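## Task

Scene 2: take the blue shorts out of the laundry pile and set them on the right arm's side of the table, separated from every other garment. All other garments must stay on the side where the pile lies. Nothing may end up on the floor or draped over a table edge. Dropping or tossing the laundry is allowed. The result only counts if it holds without the robot's help, so release the shorts and move the gripper away at the end.

## Robot and tools

ROBOT. Two 6-joint arms with parallel grippers: left_arm and right_arm. Scene frame: origin on the table surface midway between the arms, +x reaches out over the table, +z up, left_arm sits on the +y side. left_arm base is at (+0.016, +0.315, 0) m and right_arm base at (-0.003, -0.341, 0) m, both almost unrotated. So the right arm's half of the table is the -y half. The arm names do not correspond to left or right in the images.

Each gripper's fingers point along its own +z axis and close along its y axis. The reported end_effector_position is the point between the pads, about 1 cm back from the fingertips; at long reach it may be somewhat off.

TOOL execute_actions. Argument actions is a list with zero or one entry; optional pictures (boolean, default on).
- Empty list: no motion, just returns the current state.
- Move: {"rows": [[...14 numbers...], ...], "steps": n}. 1 to 15 rows, steps 1 to 15 (default 15), each step 1/30 s. Row k is used on step k; if there are fewer rows than steps the last row repeats.
- Wait: {"steps": n} with no rows, n up to 300; it ends n steps after the previous result (time spent writing counts).

ROW LAYOUT. One list of 14 numbers covering both arms, each in [-1, 1]: left_arm waist, shoulder, elbow, wrist pitch, wrist yaw, wrist roll, opening, then the same seven for right_arm. Send all 14 even when one arm is idle.

JOINT NUMBERS are offsets, not poses: each is a displacement from that arm's joint angles as printed in the latest result that lists them (before any such result, or for a later call within the same reply, from where the arm stands when the action begins). Every row is measured from that same reference, not from the preceding row. Scale: 1.0 equals 1.202 rad for waist, 1.258 shoulder, 1.238 elbow, 2.073 wrist pitch, 2.022 for wrist yaw and for wrist roll. An all-zero row is not a hold; it pulls the arm back to the reference angles.

Joint ranges (rad), same for both arms: waist -2.618 to 3.054, shoulder 0.000 to 3.142, elbow 0.000 to 3.142, wrist pitch -1.571 to 1.571, wrist yaw -1.571 to 1.571, wrist roll -2.094 to 2.094. A request beyond a limit by more than 0.036 rad is refused and nothing is sent. The true stop may differ by up to 0.036 rad either way; commands past it are clipped there and a "joint sent to its limit" line may appear (possibly about an earlier move). No such line does not prove there is room left.

OPENING is absolute: +1 fully open, -1 closed. grip_measured in results uses this scale. To hold something, command about 0.03 below grip_measured for a firm grip, less for a lighter one. Finger pad force is capped near 50 to 62 N; very thin material is gripped more weakly. Readings can be offset by about 1 mm per gripper.

MOTION LIMITS. Targets are kept within a fixed lead of the measured angle each step (waist 0.202, shoulder 0.258, elbow 0.238, wrist pitch 0.573, wrist yaw and roll 0.522 rad), and all of an arm's targets are scaled back if they would move the gripper more than 70 mm from where it is. Big moves therefore need several calls. Friction can leave a joint up to about 0.031 rad from its target, and tiny commands may not move it. Between calls the arms keep heading to the last row's target until they settle or a step is HELD; fingers keep finishing their motion.

RESULT LINES. State line: left_arm | right_arm, each gripper's position (m) and quat_wxyz in the scene frame. Joint positions and Joint velocities: one block per arm, six joints in row order (rad, rad/s), then finger pad gap (m, m/s; 0.094 m fully open). Joint torques: drive outputs in the same order without the gripper, with offsets and noise, not a reliable contact sensor. "joint command not followed": a clearance check altered or blocked some joint targets. HELD: on that step your row was partly or fully not sent. MOTOR HOT appears from 75 °C; OVER-TEMPERATURE FAULT means an arm was stopped (at 90 °C for 10 s; at 100 °C the arm goes limp and falls). Holding loads heats motors, even while idle.

TOOL zoom_image: camera (cam_high, cam_low, cam_left_wrist, cam_right_wrist) and region [x0, y0, x1, y1] in pixels of that camera's latest image, top-left origin, no larger than 504 by 504. All four cameras give 504x504 images.

TOOL read_manual: optional section, only "licences"; returns licence text, no motion.

TOOL finished_scene: scene (1 or 2) ends that scene permanently, reports success and opens the next scene's task. Answering without any tool call ends everything.

CAUTIONS. Keep the two arms from hitting or pushing each other hard. Avoid slamming into the table or shoving hard, and avoid needless slips. Make sure no garment lands off the table or hangs over an edge, and that only the target shorts cross to the -y half. Before finishing, open the gripper and lift clear so the shorts rest on their own.

Each tool is called after ">>>" as name(argument=value, ...), one argument or row to a line, values as JSON.

## Session

>>> execute_actions(
  actions=[],
)

Scene clock: 0.00 s of 6000.00 s.
left_arm: end_effector_position=(+0.3894, +0.3094, +0.4149) grip_measured=+1.000 end_effector_quat_wxyz=(+0.719, +0.002, +0.695, -0.011) | right_arm: end_effector_position=(+0.3732, -0.3245, +0.4101) grip_measured=+1.000 end_effector_quat_wxyz=(+0.714, -0.019, +0.700, +0.015)
Joint positions: left_arm=[-0.002  1.033  1.059  0.008  0.007 -0.013  0.094] | right_arm=[ 0.01   1.04   1.058  0.001 -0.006 -0.006  0.094]
Joint velocities: left_arm=[ 0.007  0.007 -0.002  0.007 -0.007  0.051  0.   ] | right_arm=[ 0.002 -0.002 -0.012  0.037  0.066 -0.037  0.   ]
Joint torques (N m, as the arm reports them, + toward a larger angle): no reading

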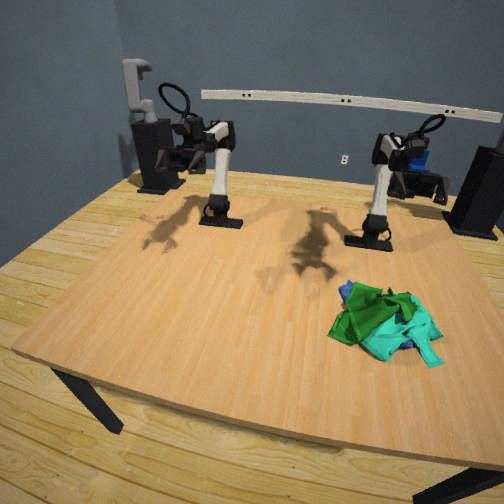

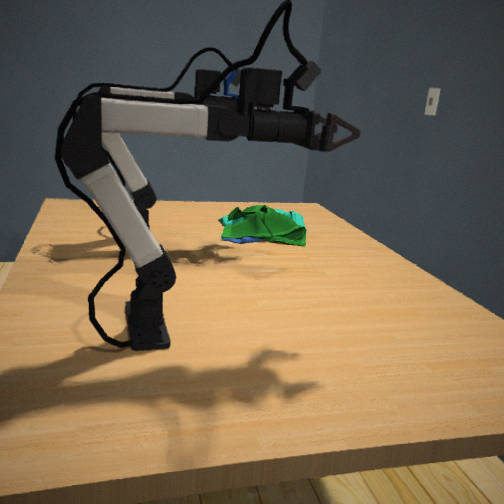

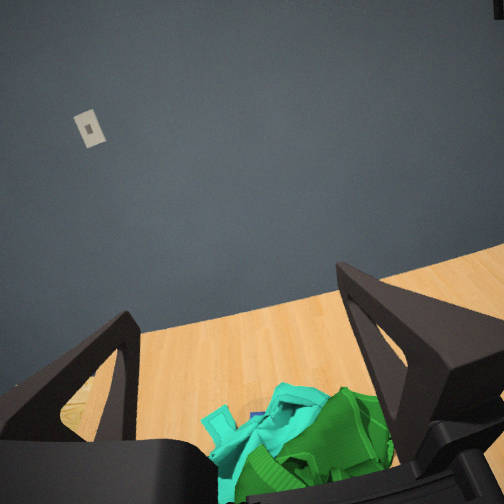

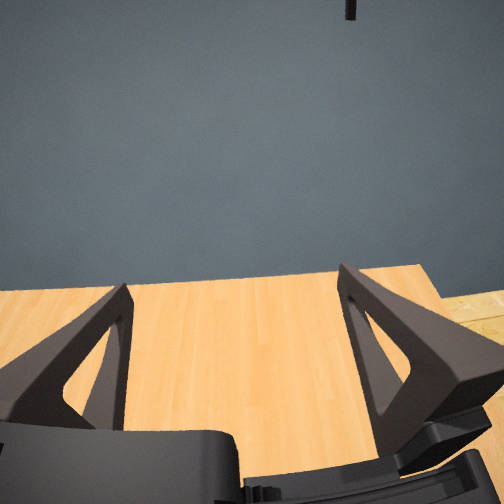

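>>> execute_actions(
  actions=[
    {"rows":[[-0.27,0.51,0.41,-0.71,0,0,0.6,-0.4,-0.4,-0.39,0,0,0,1]]},
  ],
  pictures=false,
)

>>> execute_actions(
  actions=[
    {"steps":20},
  ],
)

Scene clock: 1.30 s of 6000.00 s.
left_arm: end_effector_position=(+0.3994, +0.1864, +0.1867) grip_measured=+0.603 end_effector_quat_wxyz=(+0.230, +0.149, +0.961, -0.041) | right_arm: end_effector_position=(+0.2509, -0.4577, +0.3384) grip_measured=+1.000 end_effector_quat_wxyz=(+0.712, +0.144, +0.669, -0.158)
Joint positions: left_arm=[-0.312  1.655  1.53  -0.973  0.005 -0.014  0.075] | right_arm=[-0.463  0.534  0.595  0.003  0.    -0.006  0.094]
Joint velocities: left_arm=[-0.027  0.535  0.012 -2.542  0.007 -0.022  0.   ] | right_arm=[ 0.012  0.002 -0.017 -0.007 -0.095 -0.007  0.   ]
Joint torques (N m, as the arm reports them, + toward a larger angle): left_arm=[-1.06 -9.21  8.8   1.44  0.08  0.02] | right_arm=[-0.13  0.68  6.75  2.29 -0.07 -0.05]
Steps of this call (steps 1 to 24: nothing new was sent; steps 25 to 39: all 15 steps of this action). Readings (joint positions):
25: left_arm=[-0.019 1.049 1.087 -0.048 -0.001 -0.014] | right_arm=[-0.011 1.018 1.029 0.020 -0.017 -0.006]
26: left_arm=[-0.058 1.089 1.146 -0.121 -0.003 -0.014] | right_arm=[-0.062 0.962 0.968 0.024 -0.019 -0.006]
28: left_arm=[-0.150 1.193 1.265 -0.249 -0.003 -0.014] | right_arm=[-0.187 0.818 0.832 0.019 -0.014 -0.006]
32: left_arm=[-0.283 1.417 1.478 -0.505 0.003 -0.014] | right_arm=[-0.431 0.554 0.616 0.006 -0.001 -0.006]
39: the state above

Scene clock: 1.97 s of 6000.00 s.
left_arm: end_effector_position=(+0.2975, +0.2190, +0.1548) grip_measured=+0.603 end_effector_quat_wxyz=(-0.007, +0.155, +0.988, -0.001) | right_arm: end_effector_position=(+0.2509, -0.4576, +0.3384) grip_measured=+1.000 end_effector_quat_wxyz=(+0.712, +0.144, +0.669, -0.158)
Joint positions: left_arm=[-0.316  1.685  1.544 -1.443  0.005 -0.014  0.075] | right_arm=[-0.463  0.534  0.595  0.003 -0.001 -0.006  0.094]
Joint velocities: left_arm=[ 0.002  0.002 -0.002 -0.081  0.007 -0.066  0.   ] | right_arm=[-0.022 -0.002  0.002 -0.037  0.066 -0.007  0.   ]
Joint torques (N m, as the arm reports them, + toward a larger angle): left_arm=[-1.14 -7.87  7.45  0.19  0.08  0.05] | right_arm=[-0.11  0.81  6.65  2.29 -0.05 -0.06]
Steps of this call (steps 1 to 20: the robot went on to your last target). Readings (joint positions):
1: left_arm=[-0.313 1.672 1.530 -1.062 0.005 -0.014] | right_arm=[-0.463 0.534 0.595 0.003 0.000 -0.006]
2: left_arm=[-0.314 1.682 1.530 -1.144 0.005 -0.014] | right_arm=[-0.463 0.534 0.595 0.003 0.000 -0.006]
4: left_arm=[-0.315 1.685 1.530 -1.266 0.005 -0.014] | right_arm=[-0.463 0.534 0.595 0.003 -0.000 -0.006]
8: left_arm=[-0.316 1.685 1.542 -1.382 0.005 -0.014] | right_arm=[-0.463 0.534 0.595 0.003 -0.000 -0.006]
20: the state above

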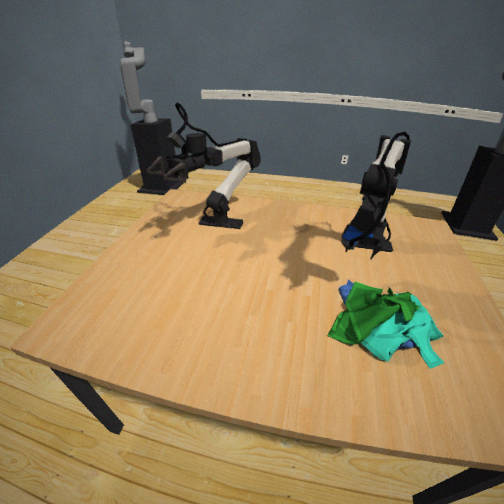

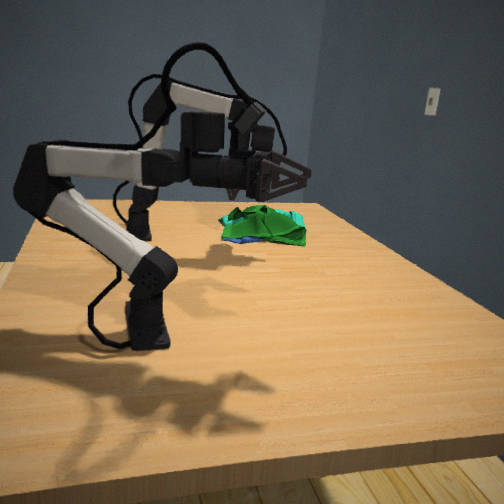

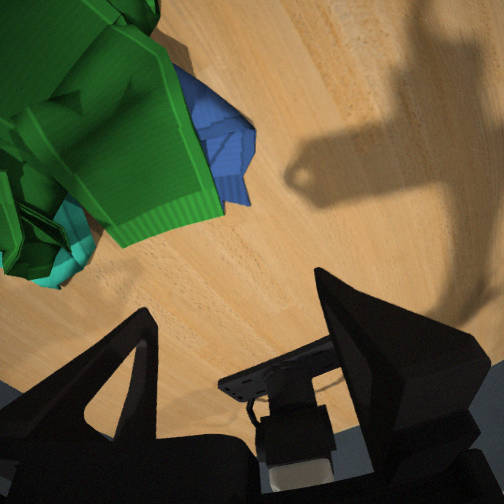

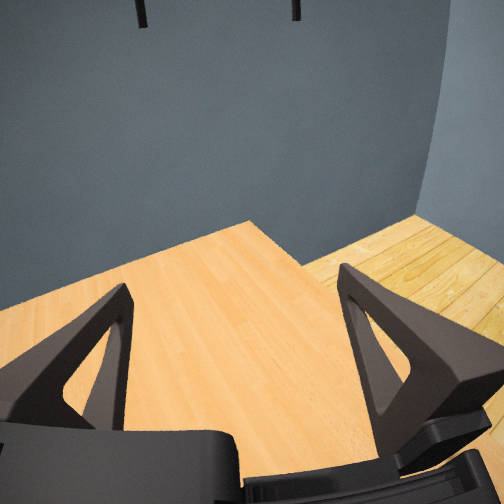

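>>> execute_actions(
  actions=[
    {"rows":[[-0.02,0.03,-0.02,0.05,0,0,0.4,0,0,0,0,0,0,1],[-0.04,0.05,-0.04,0.09,0,0,0.2,0,0,0,0,0,0,1],[-0.06,0.07,-0.07,0.13,0,0,0,0,0,0,0,0,0,1],[-0.06,0.09,-0.1,0.16,0,0,0,0,0,0,0,0,0,1],[-0.06,0.105,-0.13,0.18,0,0,0,0,0,0,0,0,0,1],[-0.06,0.115,-0.154,0.185,0,0,0,0,0,0,0,0,0,1]]},
  ],
)

Scene clock: 4.10 s of 6000.00 s.
left_arm: end_effector_position=(+0.3202, +0.1875, +0.0584) grip_measured=+0.003 end_effector_quat_wxyz=(-0.012, +0.189, +0.982, +0.001) | right_arm: end_effector_position=(+0.2509, -0.4576, +0.3384) grip_measured=+1.000 end_effector_quat_wxyz=(+0.712, +0.144, +0.669, -0.158)
Joint positions: left_arm=[-0.385  1.846  1.352 -1.1    0.003 -0.014  0.047] | right_arm=[-0.463  0.534  0.595  0.003 -0.001 -0.006  0.094]
Joint velocities: left_arm=[-0.002 -0.012 -0.007  0.154 -0.081 -0.037 -0.   ] | right_arm=[ 0.007 -0.002 -0.007  0.022 -0.081  0.007  0.   ]
Joint torques (N m, as the arm reports them, + toward a larger angle): left_arm=[-0.48 -9.41  5.8   0.51  0.05  0.03] | right_arm=[ 0.38  0.58  8.18  2.31  0.01 -0.05]
Steps of this call (steps 1 to 30: the robot went on to your last target; steps 31 to 49: nothing new was sent; steps 50 to 64: all 15 steps of this action). Readings (joint positions):
50: left_arm=[-0.317 1.687 1.543 -1.440 0.005 -0.014] | right_arm=[-0.463 0.534 0.595 0.003 -0.001 -0.006]
51: left_arm=[-0.323 1.690 1.539 -1.416 0.004 -0.014] | right_arm=[-0.463 0.534 0.595 0.003 -0.001 -0.006]
53: left_arm=[-0.349 1.709 1.506 -1.330 0.003 -0.014] | right_arm=[-0.463 0.534 0.595 0.003 -0.001 -0.006]
57: left_arm=[-0.385 1.804 1.390 -1.171 0.003 -0.014] | right_arm=[-0.463 0.534 0.595 0.003 -0.001 -0.006]
64: the state above

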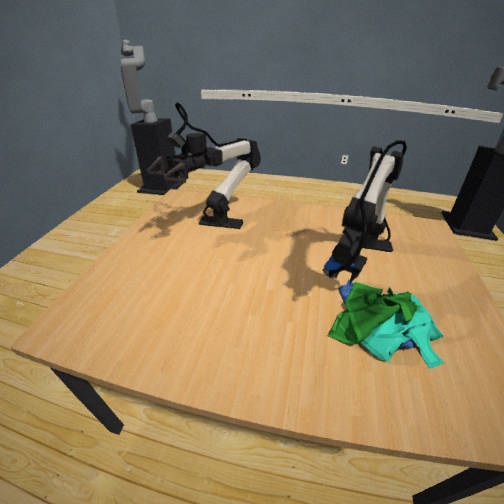

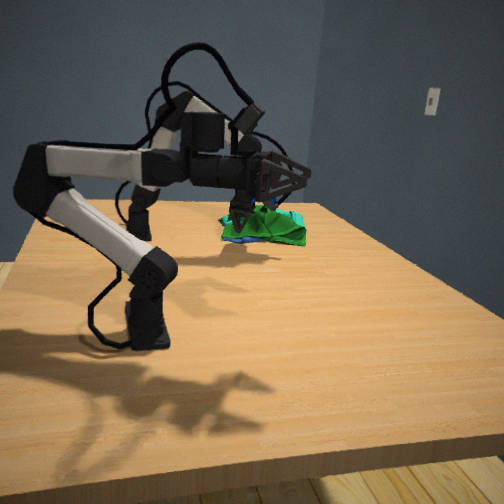

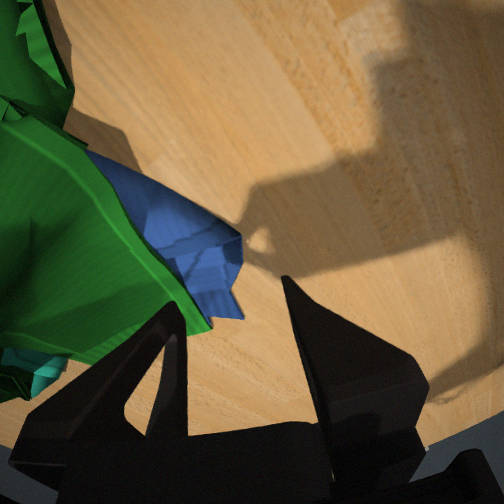

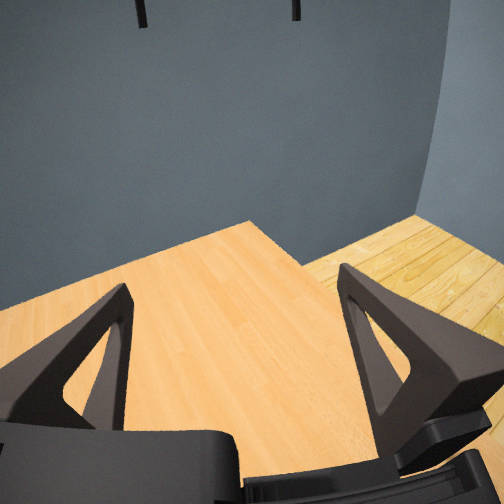

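>>> execute_actions(
  actions=[
    {"rows":[[0,0,-0.01,0.03,0,0,0,0,0,0,0,0,0,1],[0,0.005,-0.025,0.055,0,0,0,0,0,0,0,0,0,1],[0,0.01,-0.04,0.075,0,0,0,0,0,0,0,0,0,1],[0,0.015,-0.055,0.09,0,0,0,0,0,0,0,0,0,1],[0,0.02,-0.07,0.097,0,0,0,0,0,0,0,0,0,1],[0,0.025,-0.085,0.097,0,0,0,0,0,0,0,0,0,1],[0,0.028,-0.099,0.097,0,0,0,0,0,0,0,0,0,1]]},
  ],
)

Scene clock: 5.67 s of 6000.00 s.
left_arm: end_effector_position=(+0.3236, +0.1861, +0.0239) grip_measured=+0.003 end_effector_quat_wxyz=(+0.005, +0.189, +0.982, -0.003) | right_arm: end_effector_position=(+0.2509, -0.4576, +0.3384) grip_measured=+1.000 end_effector_quat_wxyz=(+0.712, +0.144, +0.669, -0.158)
Joint positions: left_arm=[-0.385  1.871  1.241 -0.931  0.003 -0.014  0.047] | right_arm=[-0.463  0.534  0.595  0.003 -0.001 -0.006  0.094]
Joint velocities: left_arm=[ 0.007  0.007  0.007  0.125 -0.007 -0.037  0.   ] | right_arm=[ 0.002  0.002  0.002 -0.066  0.051 -0.081  0.   ]
Joint torques (N m, as the arm reports them, + toward a larger angle): left_arm=[-0.21 -7.72  4.69  0.59  0.05  0.02] | right_arm=[ 0.39  0.57  8.21  2.3   0.02 -0.05]
Steps of this call (steps 1 to 30: the robot went on to your last target; steps 31 to 32: nothing new was sent; steps 33 to 47: all 15 steps of this action). Readings (joint positions):
33: left_arm=[-0.385 1.846 1.352 -1.078 0.003 -0.014] | right_arm=[-0.463 0.534 0.595 0.003 -0.001 -0.006]
34: left_arm=[-0.385 1.846 1.349 -1.068 0.003 -0.014] | right_arm=[-0.463 0.534 0.595 0.003 -0.001 -0.006]
36: left_arm=[-0.385 1.846 1.333 -1.025 0.003 -0.014] | right_arm=[-0.463 0.534 0.595 0.003 -0.001 -0.006]
40: left_arm=[-0.385 1.851 1.268 -0.955 0.003 -0.014] | right_arm=[-0.463 0.534 0.595 0.003 -0.001 -0.006]
47: the state above

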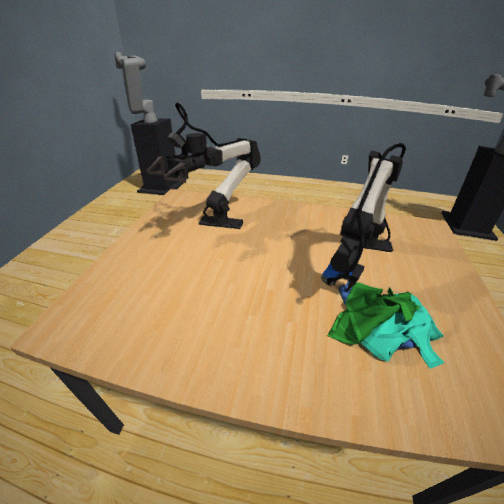

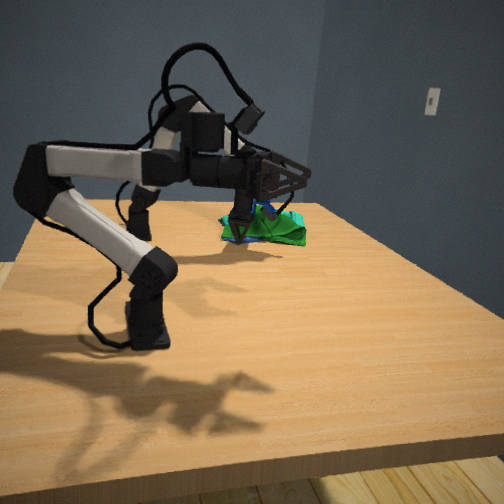

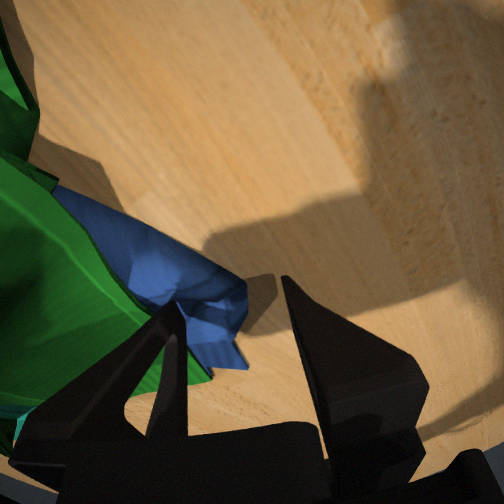

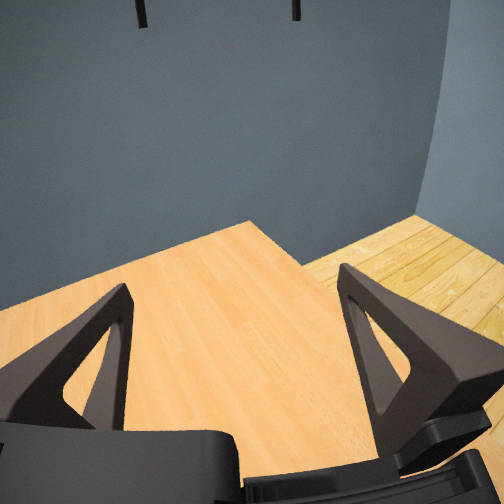

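>>> execute_actions(
  actions=[
    {"rows":[[0,0.015,-0.01,0,0,0,0,0,0,0,0,0,0,1],[0,0.025,-0.015,0,0,0,0,0,0,0,0,0,0,1],[0,0.03,-0.015,0,0,0,0,0,0,0,0,0,0,1],[0,0.03,-0.015,0,0,0,0,0,0,0,0,0,0,1],[0,0.03,-0.015,0,0,0,0,0,0,0,0,0,0,1],[0.01,0.03,-0.015,0,0,0,-0.1,0,0,0,0,0,0,1],[0.02,0.03,-0.015,0,0,0,-0.25,0,0,0,0,0,0,1],[0.03,0.03,-0.015,0,0,0,-0.4,0,0,0,0,0,0,1],[0.04,0.03,-0.015,0,0,0,-0.55,0,0,0,0,0,0,1],[0.05,0.03,-0.015,0,0,0,-0.7,0,0,0,0,0,0,1],[0.055,0.03,-0.015,0,0,0,-0.85,0,0,0,0,0,0,1],[0.055,0.03,-0.015,0,0,0,-1,0,0,0,0,0,0,1]]},
  ],
)

Scene clock: 8.67 s of 6000.00 s.
left_arm: end_effector_position=(+0.3321, +0.2043, +0.0194) grip_measured=-0.990 end_effector_quat_wxyz=(+0.003, +0.160, +0.987, -0.002) | right_arm: end_effector_position=(+0.2509, -0.4576, +0.3384) grip_measured=+1.000 end_effector_quat_wxyz=(+0.712, +0.144, +0.669, -0.158)
Joint positions: left_arm=[-0.325  1.886  1.241 -0.92   0.003 -0.014  0.   ] | right_arm=[-0.463  0.534  0.595  0.003 -0.001 -0.006  0.094]
Joint velocities: left_arm=[ 0.017 -0.007 -0.012  0.051 -0.022  0.022 -0.001] | right_arm=[ 0.007  0.007 -0.002  0.022 -0.081  0.022  0.   ]
Joint torques (N m, as the arm reports them, + toward a larger angle): left_arm=[ 0.19 -6.89  4.19  0.3   0.05  0.05] | right_arm=[ 0.4   0.65  8.15  2.31  0.01 -0.08]
Steps of this call (steps 1 to 30: the robot went on to your last target; steps 31 to 75: nothing new was sent; steps 76 to 90: all 15 steps of this action). Readings (joint positions):
76: left_arm=[-0.385 1.871 1.241 -0.919 0.003 -0.014] | right_arm=[-0.463 0.534 0.595 0.003 -0.001 -0.006]
77: left_arm=[-0.385 1.872 1.241 -0.919 0.003 -0.014] | right_arm=[-0.463 0.534 0.595 0.003 -0.001 -0.006]
79: left_arm=[-0.385 1.878 1.241 -0.919 0.003 -0.014] | right_arm=[-0.463 0.534 0.595 0.003 -0.001 -0.006]
83: left_arm=[-0.380 1.885 1.241 -0.920 0.003 -0.014] | right_arm=[-0.463 0.534 0.595 0.003 -0.001 -0.006]
90: the state above

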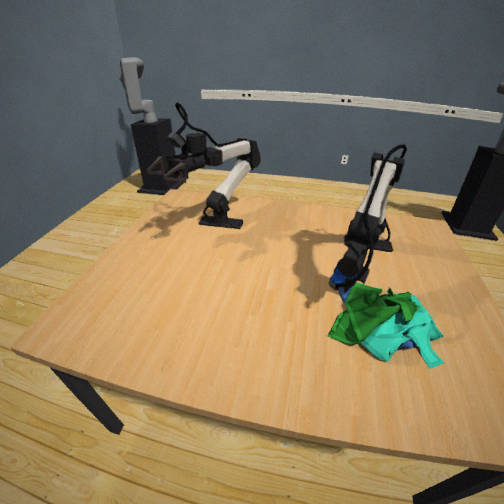

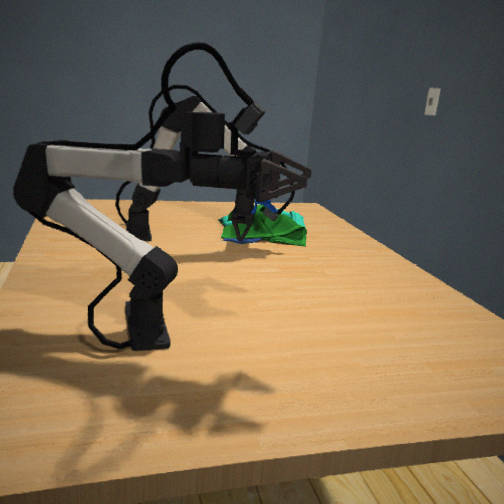

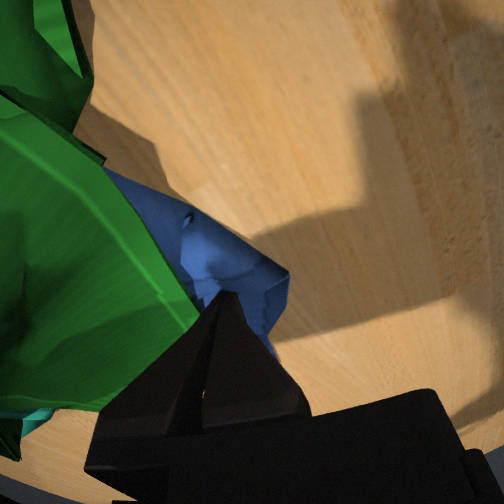

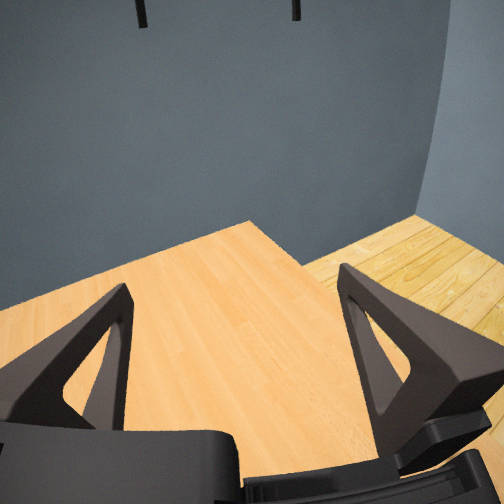

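>>> execute_actions(
  actions=[
    {"rows":[[-0.015,0,0,0,0,0,-0.75,0,0,0,0,0,0,1],[-0.03,0,0,0,0,0,-0.5,0,0,0,0,0,0,1],[-0.045,0,0,0,0,0,-0.25,0,0,0,0,0,0,1],[-0.055,0,0,0,0,0,0,0,0,0,0,0,0,1],[-0.055,0,0,0,0,0,0,0,0,0,0,0,0,1],[-0.055,0,0,0,0,0,0,0,0,0,0,0,0,1],[-0.055,0.01,-0.01,0.005,0,0,0,0,0,0,0,0,0,1],[-0.055,0.02,-0.02,0.01,0,0,0,0,0,0,0,0,0,1],[-0.055,0.03,-0.03,0.02,0,0,0,0,0,0,0,0,0,1]]},
  ],
)

Scene clock: 9.97 s of 6000.00 s.
left_arm: end_effector_position=(+0.3247, +0.1854, +0.0184) grip_measured=-0.003 end_effector_quat_wxyz=(+0.003, +0.190, +0.982, -0.001) | right_arm: end_effector_position=(+0.2509, -0.4576, +0.3384) grip_measured=+1.000 end_effector_quat_wxyz=(+0.712, +0.144, +0.669, -0.158)
Joint positions: left_arm=[-0.387  1.886  1.238 -0.915  0.001 -0.014  0.047] | right_arm=[-0.463  0.534  0.595  0.003 -0.001 -0.006  0.094]
Joint velocities: left_arm=[ 0.002  0.002  0.002 -0.007 -0.066 -0.066  0.001] | right_arm=[ 0.012  0.002 -0.012 -0.007  0.066  0.037  0.   ]
Joint torques (N m, as the arm reports them, + toward a larger angle): left_arm=[-0.53 -5.79  3.16  0.88  0.07  0.04] | right_arm=[ 0.36  0.62  8.17  2.31  0.   -0.06]
Steps of this call (steps 1 to 15: the robot went on to your last target; steps 16 to 24: nothing new was sent; steps 25 to 39: all 15 steps of this action). Readings (joint positions):
25: left_arm=[-0.326 1.886 1.241 -0.920 0.003 -0.014] | right_arm=[-0.463 0.534 0.595 0.003 -0.001 -0.006]
26: left_arm=[-0.329 1.886 1.241 -0.920 0.003 -0.014] | right_arm=[-0.463 0.534 0.595 0.003 -0.001 -0.006]
28: left_arm=[-0.347 1.886 1.241 -0.920 0.002 -0.014] | right_arm=[-0.463 0.534 0.595 0.003 -0.001 -0.006]
32: left_arm=[-0.386 1.886 1.241 -0.920 0.001 -0.014] | right_arm=[-0.463 0.534 0.595 0.003 -0.001 -0.006]
39: the state above

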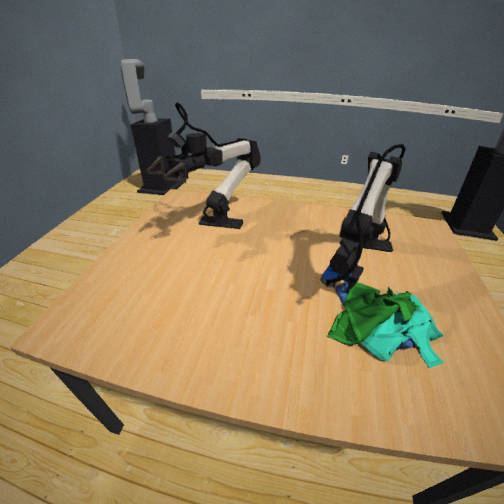

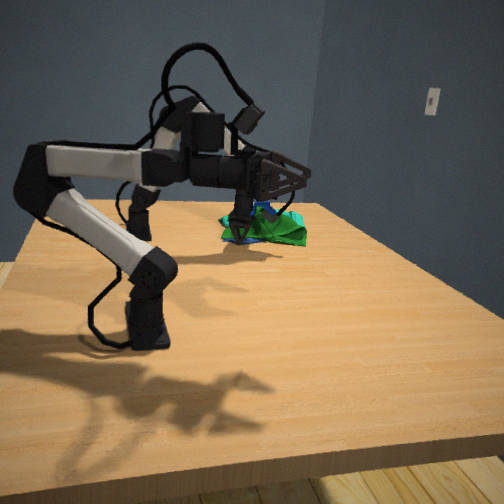

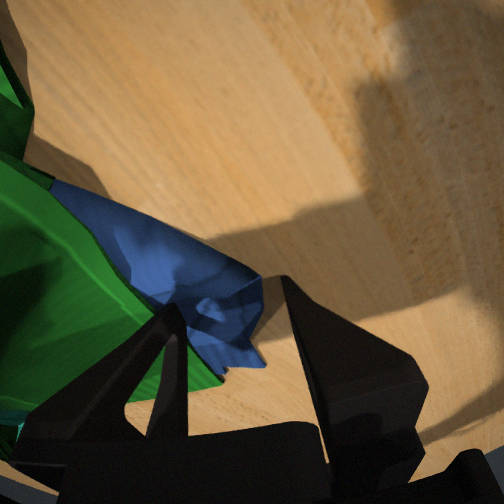

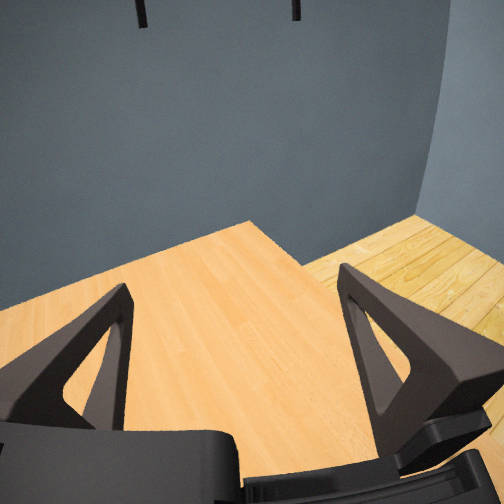

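>>> execute_actions(
  actions=[
    {"rows":[[0,0.03,-0.03,0,0,0,-0.05,0,0,0,0,0,0,1],[-0.006,0.035,-0.035,0,0,0,-0.1,0,0,0,0,0,0,1],[-0.012,0.04,-0.04,0,0,0,-0.15,0,0,0,0,0,0,1],[-0.018,0.04,-0.04,0,0,0,-0.2,0,0,0,0,0,0,1],[-0.024,0.04,-0.04,0,0,0,-0.25,0,0,0,0,0,0,1],[-0.024,0.04,-0.04,0,0,0,-0.3,0,0,0,0,0,0,1],[-0.024,0.04,-0.04,0,0,0,-0.35,0,0,0,0,0,0,1],[-0.024,0.04,-0.04,0,0,0,-0.4,0,0,0,0,0,0,1]]},
  ],
)

Scene clock: 13.00 s of 6000.00 s.
left_arm: end_effector_position=(+0.3239, +0.1853, +0.0179) grip_measured=-0.397 end_effector_quat_wxyz=(+0.005, +0.197, +0.980, +0.010) | right_arm: end_effector_position=(+0.2509, -0.4576, +0.3384) grip_measured=+1.000 end_effector_quat_wxyz=(+0.712, +0.144, +0.669, -0.158)
Joint positions: left_arm=[-0.4    1.886  1.235 -0.914 -0.023 -0.014  0.028] | right_arm=[-0.463  0.534  0.595  0.003 -0.001 -0.006  0.094]
Joint velocities: left_arm=[-0.012 -0.007 -0.002  0.051  0.022  0.007  0.   ] | right_arm=[-0.017  0.007 -0.007  0.066 -0.11   0.022  0.   ]
Joint torques (N m, as the arm reports them, + toward a larger angle): left_arm=[-1.53 -4.93  2.22  0.41  0.28  0.03] | right_arm=[ 0.41  0.56  8.16  2.32  0.02 -0.06]
Steps of this call (steps 1 to 15: the robot went on to your last target; steps 16 to 76: nothing new was sent; steps 77 to 91: all 15 steps of this action). Readings (joint positions):
77: left_arm=[-0.387 1.886 1.238 -0.915 -0.001 -0.014] | right_arm=[-0.463 0.534 0.595 0.003 -0.001 -0.006]
78: left_arm=[-0.387 1.886 1.236 -0.915 -0.005 -0.014] | right_arm=[-0.463 0.534 0.595 0.003 -0.001 -0.006]
80: left_arm=[-0.387 1.886 1.235 -0.914 -0.015 -0.014] | right_arm=[-0.463 0.534 0.595 0.003 -0.001 -0.006]
84: left_arm=[-0.397 1.886 1.235 -0.914 -0.020 -0.014] | right_arm=[-0.463 0.534 0.595 0.003 -0.001 -0.006]
91: the state above

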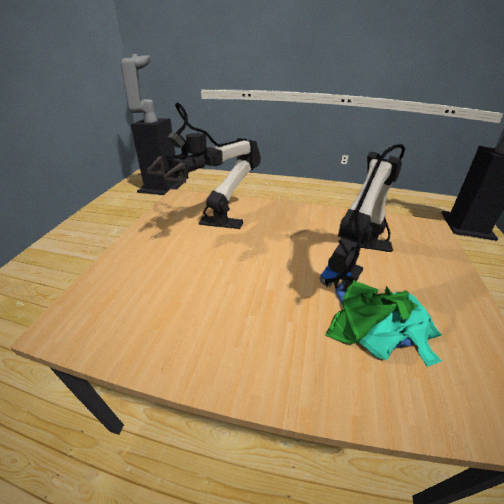

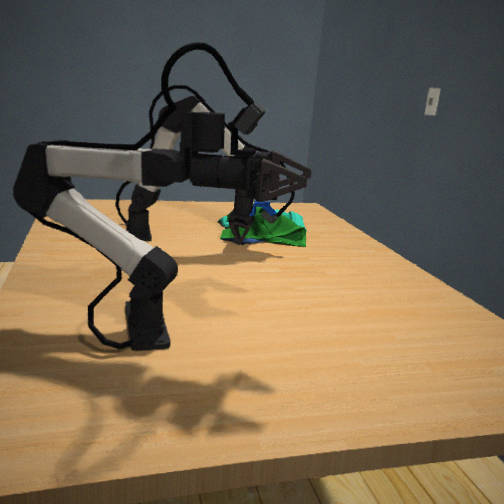

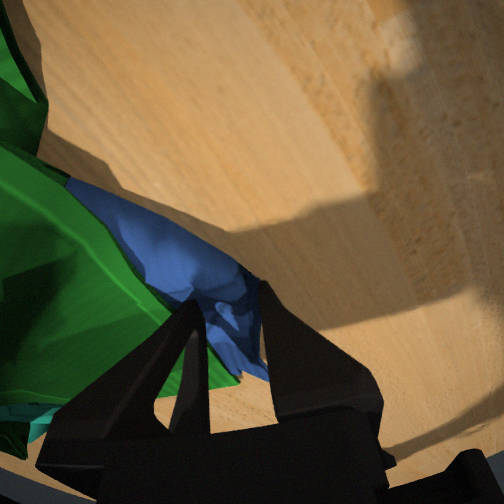

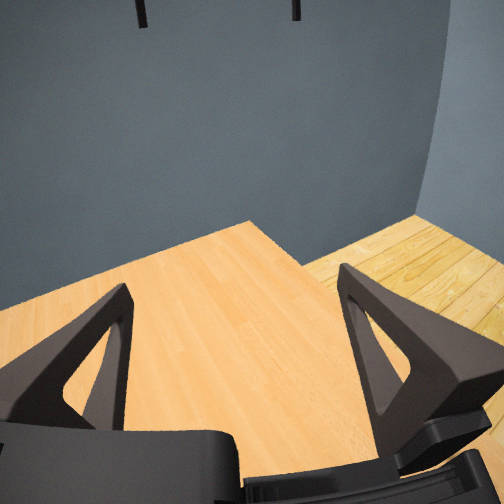

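It drags the cloth now. Continue closing.

>>> execute_actions(
  actions=[
    {"rows":[[0,0.035,-0.035,0,0,0,-0.45,0,0,0,0,0,0,1],[0,0.035,-0.035,0,0,0,-0.5,0,0,0,0,0,0,1],[0,0.035,-0.035,0,0,0,-0.56,0,0,0,0,0,0,1],[0,0.035,-0.035,0,0,0,-0.62,0,0,0,0,0,0,1],[0,0.035,-0.035,0,0,0,-0.68,0,0,0,0,0,0,1],[0,0.035,-0.035,0,0,0,-0.74,0,0,0,0,0,0,1],[0,0.035,-0.035,0,0,0,-0.8,0,0,0,0,0,0,1],[0,0.035,-0.035,0,0,0,-0.86,0,0,0,0,0,0,1],[0,0.035,-0.035,0,0,0,-0.92,0,0,0,0,0,0,1],[0,0.035,-0.035,0,0,0,-1,0,0,0,0,0,0,1]]},
  ],
)

Scene clock: 14.37 s of 6000.00 s.
left_arm: end_effector_position=(+0.3252, +0.1883, +0.0180) grip_measured=-0.977 end_effector_quat_wxyz=(+0.007, +0.197, +0.980, +0.020) | right_arm: end_effector_position=(+0.2509, -0.4576, +0.3384) grip_measured=+1.000 end_effector_quat_wxyz=(+0.712, +0.144, +0.669, -0.158)
Joint positions: left_arm=[-0.4    1.886  1.235 -0.914 -0.042 -0.014  0.001] | right_arm=[-0.463  0.534  0.595  0.003 -0.001 -0.006  0.094]
Joint velocities: left_arm=[ 0.002  0.007  0.012 -0.022 -0.022  0.066  0.001] | right_arm=[-0.007 -0.012  0.002 -0.007 -0.051 -0.037  0.   ]
Joint torques (N m, as the arm reports them, + toward a larger angle): left_arm=[-0.22 -5.32  2.46  0.42  0.26  0.03] | right_arm=[ 0.41  0.61  8.14  2.31  0.01 -0.07]
Steps of this call (steps 1 to 15: the robot went on to your last target; steps 16 to 26: nothing new was sent; steps 27 to 41: all 15 steps of this action). Readings (joint positions):
27: left_arm=[-0.400 1.886 1.235 -0.914 -0.025 -0.014] | right_arm=[-0.463 0.534 0.595 0.003 -0.001 -0.006]
28: left_arm=[-0.400 1.886 1.235 -0.914 -0.027 -0.014] | right_arm=[-0.463 0.534 0.595 0.003 -0.001 -0.006]
30: left_arm=[-0.400 1.886 1.235 -0.914 -0.032 -0.014] | right_arm=[-0.463 0.534 0.595 0.003 -0.001 -0.006]
34: left_arm=[-0.400 1.886 1.235 -0.914 -0.049 -0.014] | right_arm=[-0.463 0.534 0.595 0.003 -0.001 -0.006]
41: the state above

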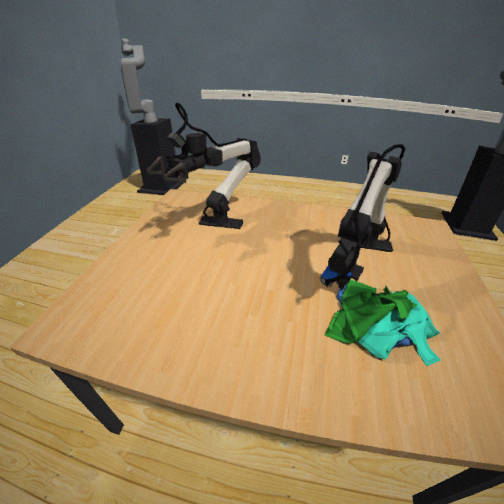

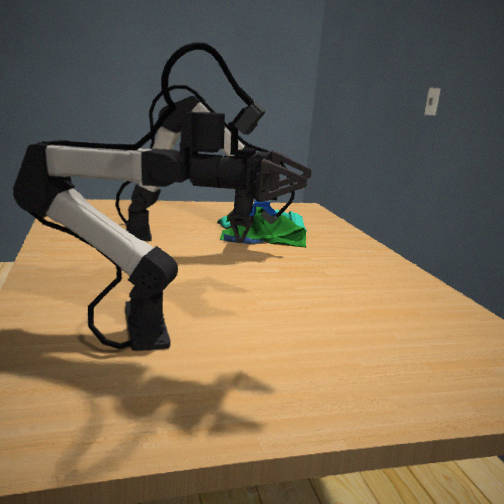

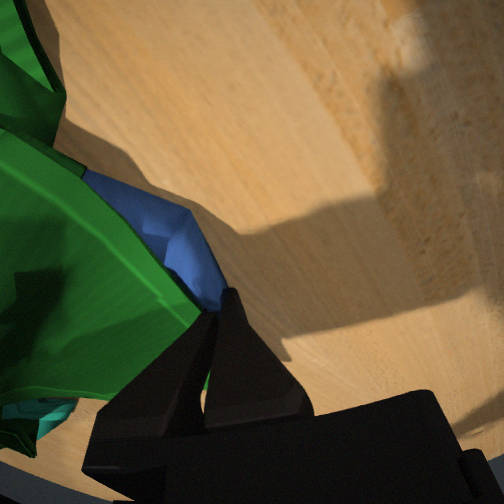

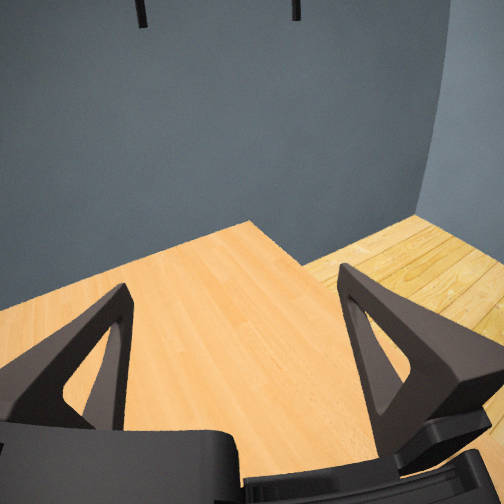

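Thin grip; lift slowly, slightly over the pile.

>>> execute_actions(
  actions=[
    {"rows":[[0,-0.01,0.01,0,0,0,-1,0,0,0,0,0,0,1],[0,-0.02,0.02,0,0,0,-1,0,0,0,0,0,0,1],[0,-0.03,0.03,0,0,0,-1,0,0,0,0,0,0,1],[0,-0.04,0.045,-0.01,0,0,-1,0,0,0,0,0,0,1],[0,-0.05,0.06,-0.02,0,0,-1,0,0,0,0,0,0,1],[0,-0.06,0.075,-0.03,0,0,-1,0,0,0,0,0,0,1],[0.01,-0.07,0.09,-0.04,0,0,-1,0,0,0,0,0,0,1],[0.02,-0.08,0.105,-0.05,0,0,-1,0,0,0,0,0,0,1],[0.03,-0.09,0.12,-0.06,0,0,-1,0,0,0,0,0,0,1],[0.04,-0.10,0.135,-0.07,0,0,-1,0,0,0,0,0,0,1],[0.05,-0.11,0.15,-0.08,0,0,-1,0,0,0,0,0,0,1],[0.06,-0.12,0.165,-0.09,0,0,-1,0,0,0,0,0,0,1],[0.07,-0.13,0.18,-0.10,0,0,-1,0,0,0,0,0,0,1],[0.08,-0.14,0.195,-0.11,0,0,-1,0,0,0,0,0,0,1],[0.08,-0.15,0.21,-0.12,0,0,-1,0,0,0,0,0,0,1]]},
  ],
  pictures=false,
)

>>> execute_actions(
  actions=[
    {"steps":10},
  ],
)

Scene clock: 16.17 s of 6000.00 s.
left_arm: end_effector_position=(+0.3666, +0.2010, +0.1204) grip_measured=-0.977 end_effector_quat_wxyz=(+0.110, +0.156, +0.982, +0.002) | right_arm: end_effector_position=(+0.2509, -0.4576, +0.3384) grip_measured=+1.000 end_effector_quat_wxyz=(+0.712, +0.144, +0.669, -0.158)
Joint positions: left_arm=[-0.324  1.74   1.447 -1.062 -0.042 -0.014  0.001] | right_arm=[-0.463  0.534  0.595  0.003 -0.001 -0.006  0.094]
Joint velocities: left_arm=[ 0.369 -0.359  0.54  -0.608  0.022 -0.037 -0.001] | right_arm=[-0.002 -0.012  0.002 -0.081  0.007  0.007  0.   ]
Joint torques (N m, as the arm reports them, + toward a larger angle): left_arm=[-0.34 -9.41  7.47  0.71 -0.01  0.04] | right_arm=[ 0.38  0.62  8.17  2.31  0.02 -0.05]
Steps of this call (steps 1 to 15: the robot went on to your last target; steps 16 to 39: nothing new was sent; steps 40 to 54: all 15 steps of this action). Readings (joint positions):
40: left_arm=[-0.400 1.885 1.236 -0.914 -0.042 -0.014] | right_arm=[-0.463 0.534 0.595 0.003 -0.001 -0.006]
41: left_arm=[-0.400 1.883 1.237 -0.914 -0.042 -0.014] | right_arm=[-0.463 0.534 0.595 0.003 -0.001 -0.006]
43: left_arm=[-0.400 1.880 1.244 -0.917 -0.042 -0.014] | right_arm=[-0.463 0.534 0.595 0.003 -0.001 -0.006]
47: left_arm=[-0.399 1.846 1.304 -0.955 -0.042 -0.014] | right_arm=[-0.463 0.534 0.595 0.003 -0.001 -0.006]
54: the state above

Scene clock: 16.50 s of 6000.00 s.
left_arm: end_effector_position=(+0.3592, +0.2107, +0.1407) grip_measured=-0.977 end_effector_quat_wxyz=(+0.109, +0.147, +0.983, +0.003) | right_arm: end_effector_position=(+0.2509, -0.4576, +0.3384) grip_measured=+1.000 end_effector_quat_wxyz=(+0.712, +0.144, +0.669, -0.158)
Joint positions: left_arm=[-0.305  1.702  1.484 -1.139 -0.042 -0.014  0.001] | right_arm=[-0.463  0.534  0.595  0.003 -0.001 -0.006  0.094]
Joint velocities: left_arm=[ 0.002 -0.012  0.002 -0.139 -0.007 -0.007 -0.001] | right_arm=[ 0.012  0.012  0.027 -0.066 -0.066  0.037  0.   ]
Joint torques (N m, as the arm reports them, + toward a larger angle): left_arm=[-0.11 -8.04  7.14  0.79  0.03  0.02] | right_arm=[ 0.37  0.61  8.23  2.32  0.01 -0.06]
Steps of this call (steps 1 to 10: the robot went on to your last target). Readings (joint positions):
1: left_arm=[-0.314 1.727 1.463 -1.077 -0.042 -0.014] | right_arm=[-0.463 0.534 0.595 0.003 -0.001 -0.006]
2: left_arm=[-0.308 1.716 1.474 -1.089 -0.042 -0.014] | right_arm=[-0.463 0.534 0.595 0.003 -0.001 -0.006]
4: left_arm=[-0.305 1.703 1.484 -1.106 -0.042 -0.014] | right_arm=[-0.463 0.534 0.595 0.003 -0.001 -0.006]
8: left_arm=[-0.305 1.702 1.484 -1.132 -0.042 -0.014] | right_arm=[-0.463 0.534 0.595 0.003 -0.001 -0.006]
10: the state above

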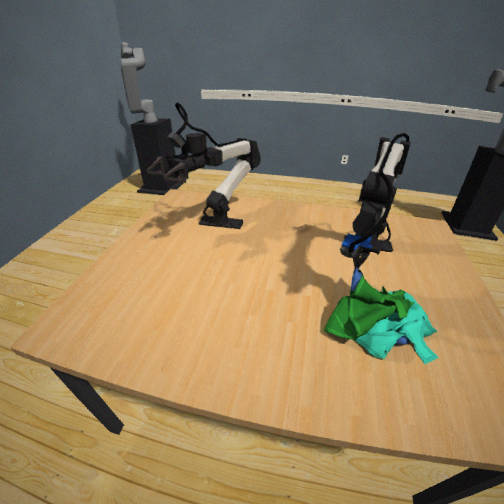

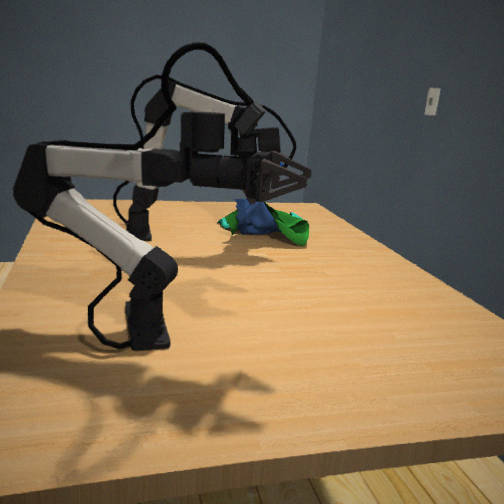

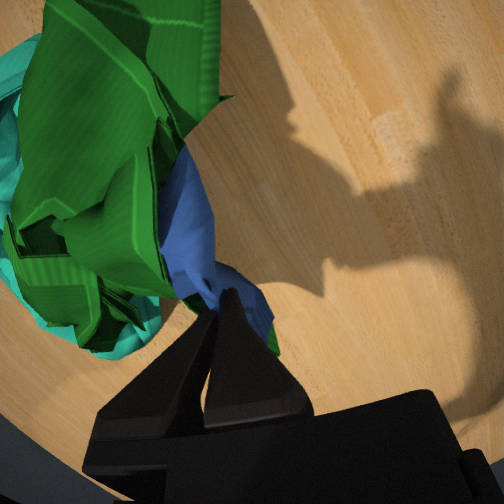

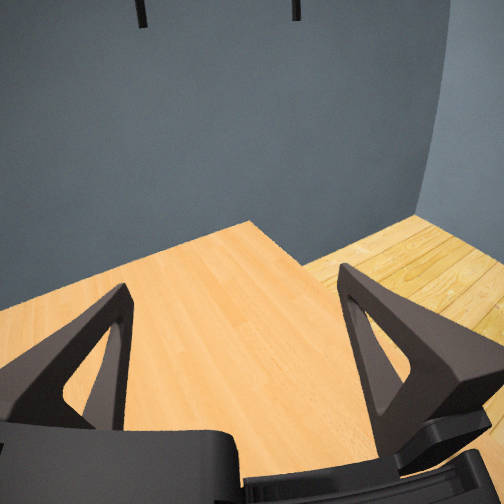

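>>> execute_actions(
  actions=[
    {"rows":[[0.01,-0.02,0.015,0,0,0,-1,0,0,0,0,0,0,1],[0.02,-0.04,0.03,0,0,0,-1,0,0,0,0,0,0,1],[0.03,-0.06,0.045,0,0,0,-1,0,0,0,0,0,0,1],[0.04,-0.08,0.06,0,0,0,-1,0,0,0,0,0,0,1],[0.05,-0.10,0.075,0,0,0,-1,0,0,0,0,0,0,1],[0.06,-0.12,0.09,0,0,0,-1,0,0,0,0,0,0,1],[0.07,-0.14,0.105,0,0,0,-1,0,0,0,0,0,0,1],[0.08,-0.16,0.12,0,0,0,-1,0,0,0,0,0,0,1],[0.09,-0.18,0.135,0,0,0,-1,0,0,0,0,0,0,1],[0.1,-0.20,0.15,0,0,0,-1,0,0,0,0,0,0,1],[0.1,-0.22,0.165,0,0,0,-1,0,0,0,0,0,0,1],[0.1,-0.24,0.18,0,0,0,-1,0,0,0,0,0,0,1],[0.1,-0.26,0.195,0,0,0,-1,0,0,0,0,0,0,1],[0.1,-0.28,0.21,0,0,0,-1,0,0,0,0,0,0,1],[0.1,-0.30,0.225,0,0,0,-1,0,0,0,0,0,0,1]]},
  ],
  pictures=false,
)

>>> execute_actions(
  actions=[
    {"steps":25},
  ],
)

Scene clock: 18.30 s of 6000.00 s.
left_arm: end_effector_position=(+0.3615, +0.2522, +0.3311) grip_measured=-0.977 end_effector_quat_wxyz=(+0.369, +0.079, +0.926, -0.020) | right_arm: end_effector_position=(+0.2509, -0.4576, +0.3384) grip_measured=+1.000 end_effector_quat_wxyz=(+0.712, +0.144, +0.669, -0.158)
Joint positions: left_arm=[-0.191  1.384  1.717 -1.147 -0.042 -0.014  0.001] | right_arm=[-0.463  0.534  0.595  0.003 -0.001 -0.006  0.094]
Joint velocities: left_arm=[-0.017 -0.706  0.54  -0.037  0.066 -0.037  0.001] | right_arm=[-0.017 -0.007 -0.007 -0.051  0.007 -0.007  0.   ]
Joint torques (N m, as the arm reports them, + toward a larger angle): left_arm=[ 0.29 -5.59  7.13  2.14  0.04  0.01] | right_arm=[ 0.4   0.57  8.16  2.32  0.   -0.05]
Steps of this call (steps 1 to 30: the robot went on to your last target; steps 31 to 39: nothing new was sent; steps 40 to 54: all 15 steps of this action). Readings (joint positions):
40: left_arm=[-0.305 1.702 1.484 -1.149 -0.042 -0.014] | right_arm=[-0.463 0.534 0.595 0.003 -0.001 -0.006]
41: left_arm=[-0.304 1.700 1.485 -1.149 -0.042 -0.014] | right_arm=[-0.463 0.534 0.595 0.003 -0.001 -0.006]
43: left_arm=[-0.293 1.685 1.497 -1.149 -0.042 -0.014] | right_arm=[-0.463 0.534 0.595 0.003 -0.001 -0.006]
47: left_arm=[-0.241 1.595 1.566 -1.149 -0.042 -0.014] | right_arm=[-0.463 0.534 0.595 0.003 -0.001 -0.006]
54: the state above

Scene clock: 19.13 s of 6000.00 s.
left_arm: end_effector_position=(+0.3463, +0.2553, +0.3723) grip_measured=-0.977 end_effector_quat_wxyz=(+0.424, +0.075, +0.902, -0.026) | right_arm: end_effector_position=(+0.2509, -0.4576, +0.3384) grip_measured=+1.000 end_effector_quat_wxyz=(+0.712, +0.144, +0.669, -0.158)
Joint positions: left_arm=[-0.191  1.312  1.762 -1.144 -0.042 -0.014  0.001] | right_arm=[-0.463  0.534  0.595  0.003 -0.001 -0.006  0.094]
Joint velocities: left_arm=[-0.012  0.017  0.002 -0.022  0.007  0.051  0.001] | right_arm=[-0.002  0.007 -0.017  0.007 -0.037  0.022  0.   ]
Joint torques (N m, as the arm reports them, + toward a larger angle): left_arm=[ 0.25 -2.91  5.97  2.28  0.03  0.02] | right_arm=[ 0.44  0.61  8.18  2.32  0.02 -0.07]
Steps of this call (steps 1 to 25: the robot went on to your last target). Readings (joint positions):
1: left_arm=[-0.191 1.360 1.734 -1.147 -0.042 -0.014] | right_arm=[-0.463 0.534 0.595 0.003 -0.001 -0.006]
2: left_arm=[-0.191 1.339 1.747 -1.145 -0.042 -0.014] | right_arm=[-0.463 0.534 0.595 0.003 -0.001 -0.006]
4: left_arm=[-0.191 1.313 1.761 -1.143 -0.042 -0.014] | right_arm=[-0.463 0.534 0.595 0.003 -0.001 -0.006]
8: left_arm=[-0.191 1.312 1.762 -1.144 -0.042 -0.014] | right_arm=[-0.463 0.534 0.595 0.003 -0.001 -0.006]
25: the state above

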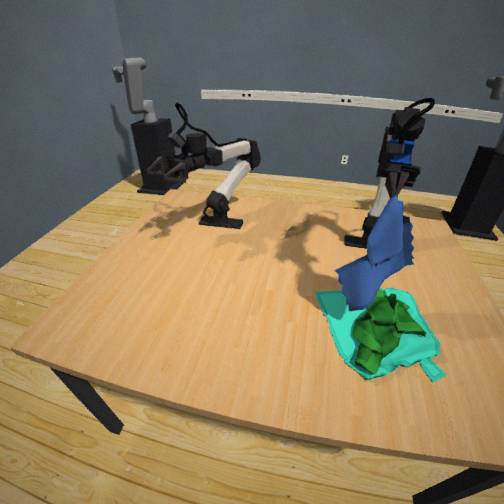

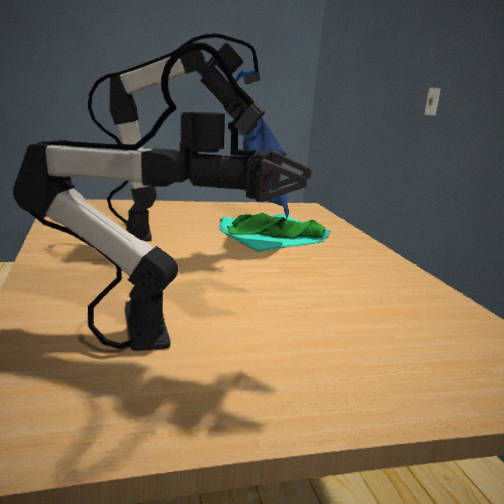

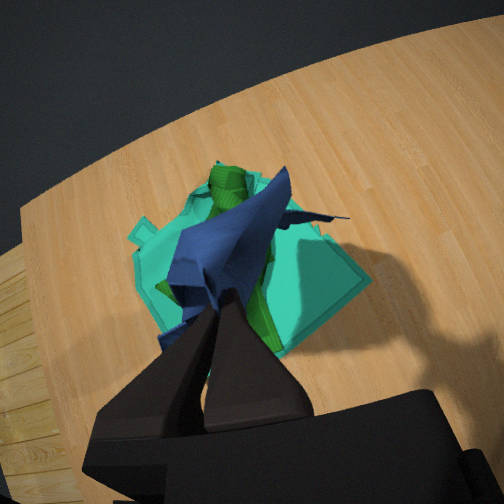

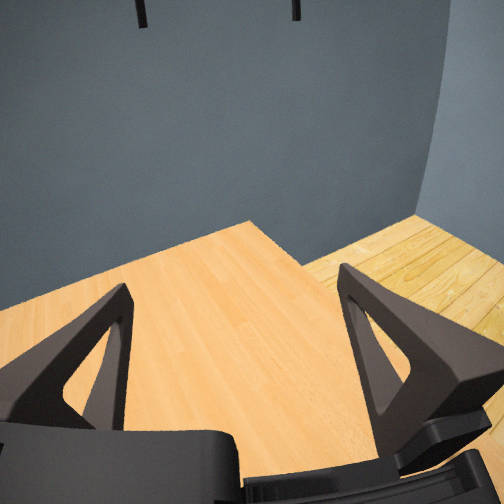

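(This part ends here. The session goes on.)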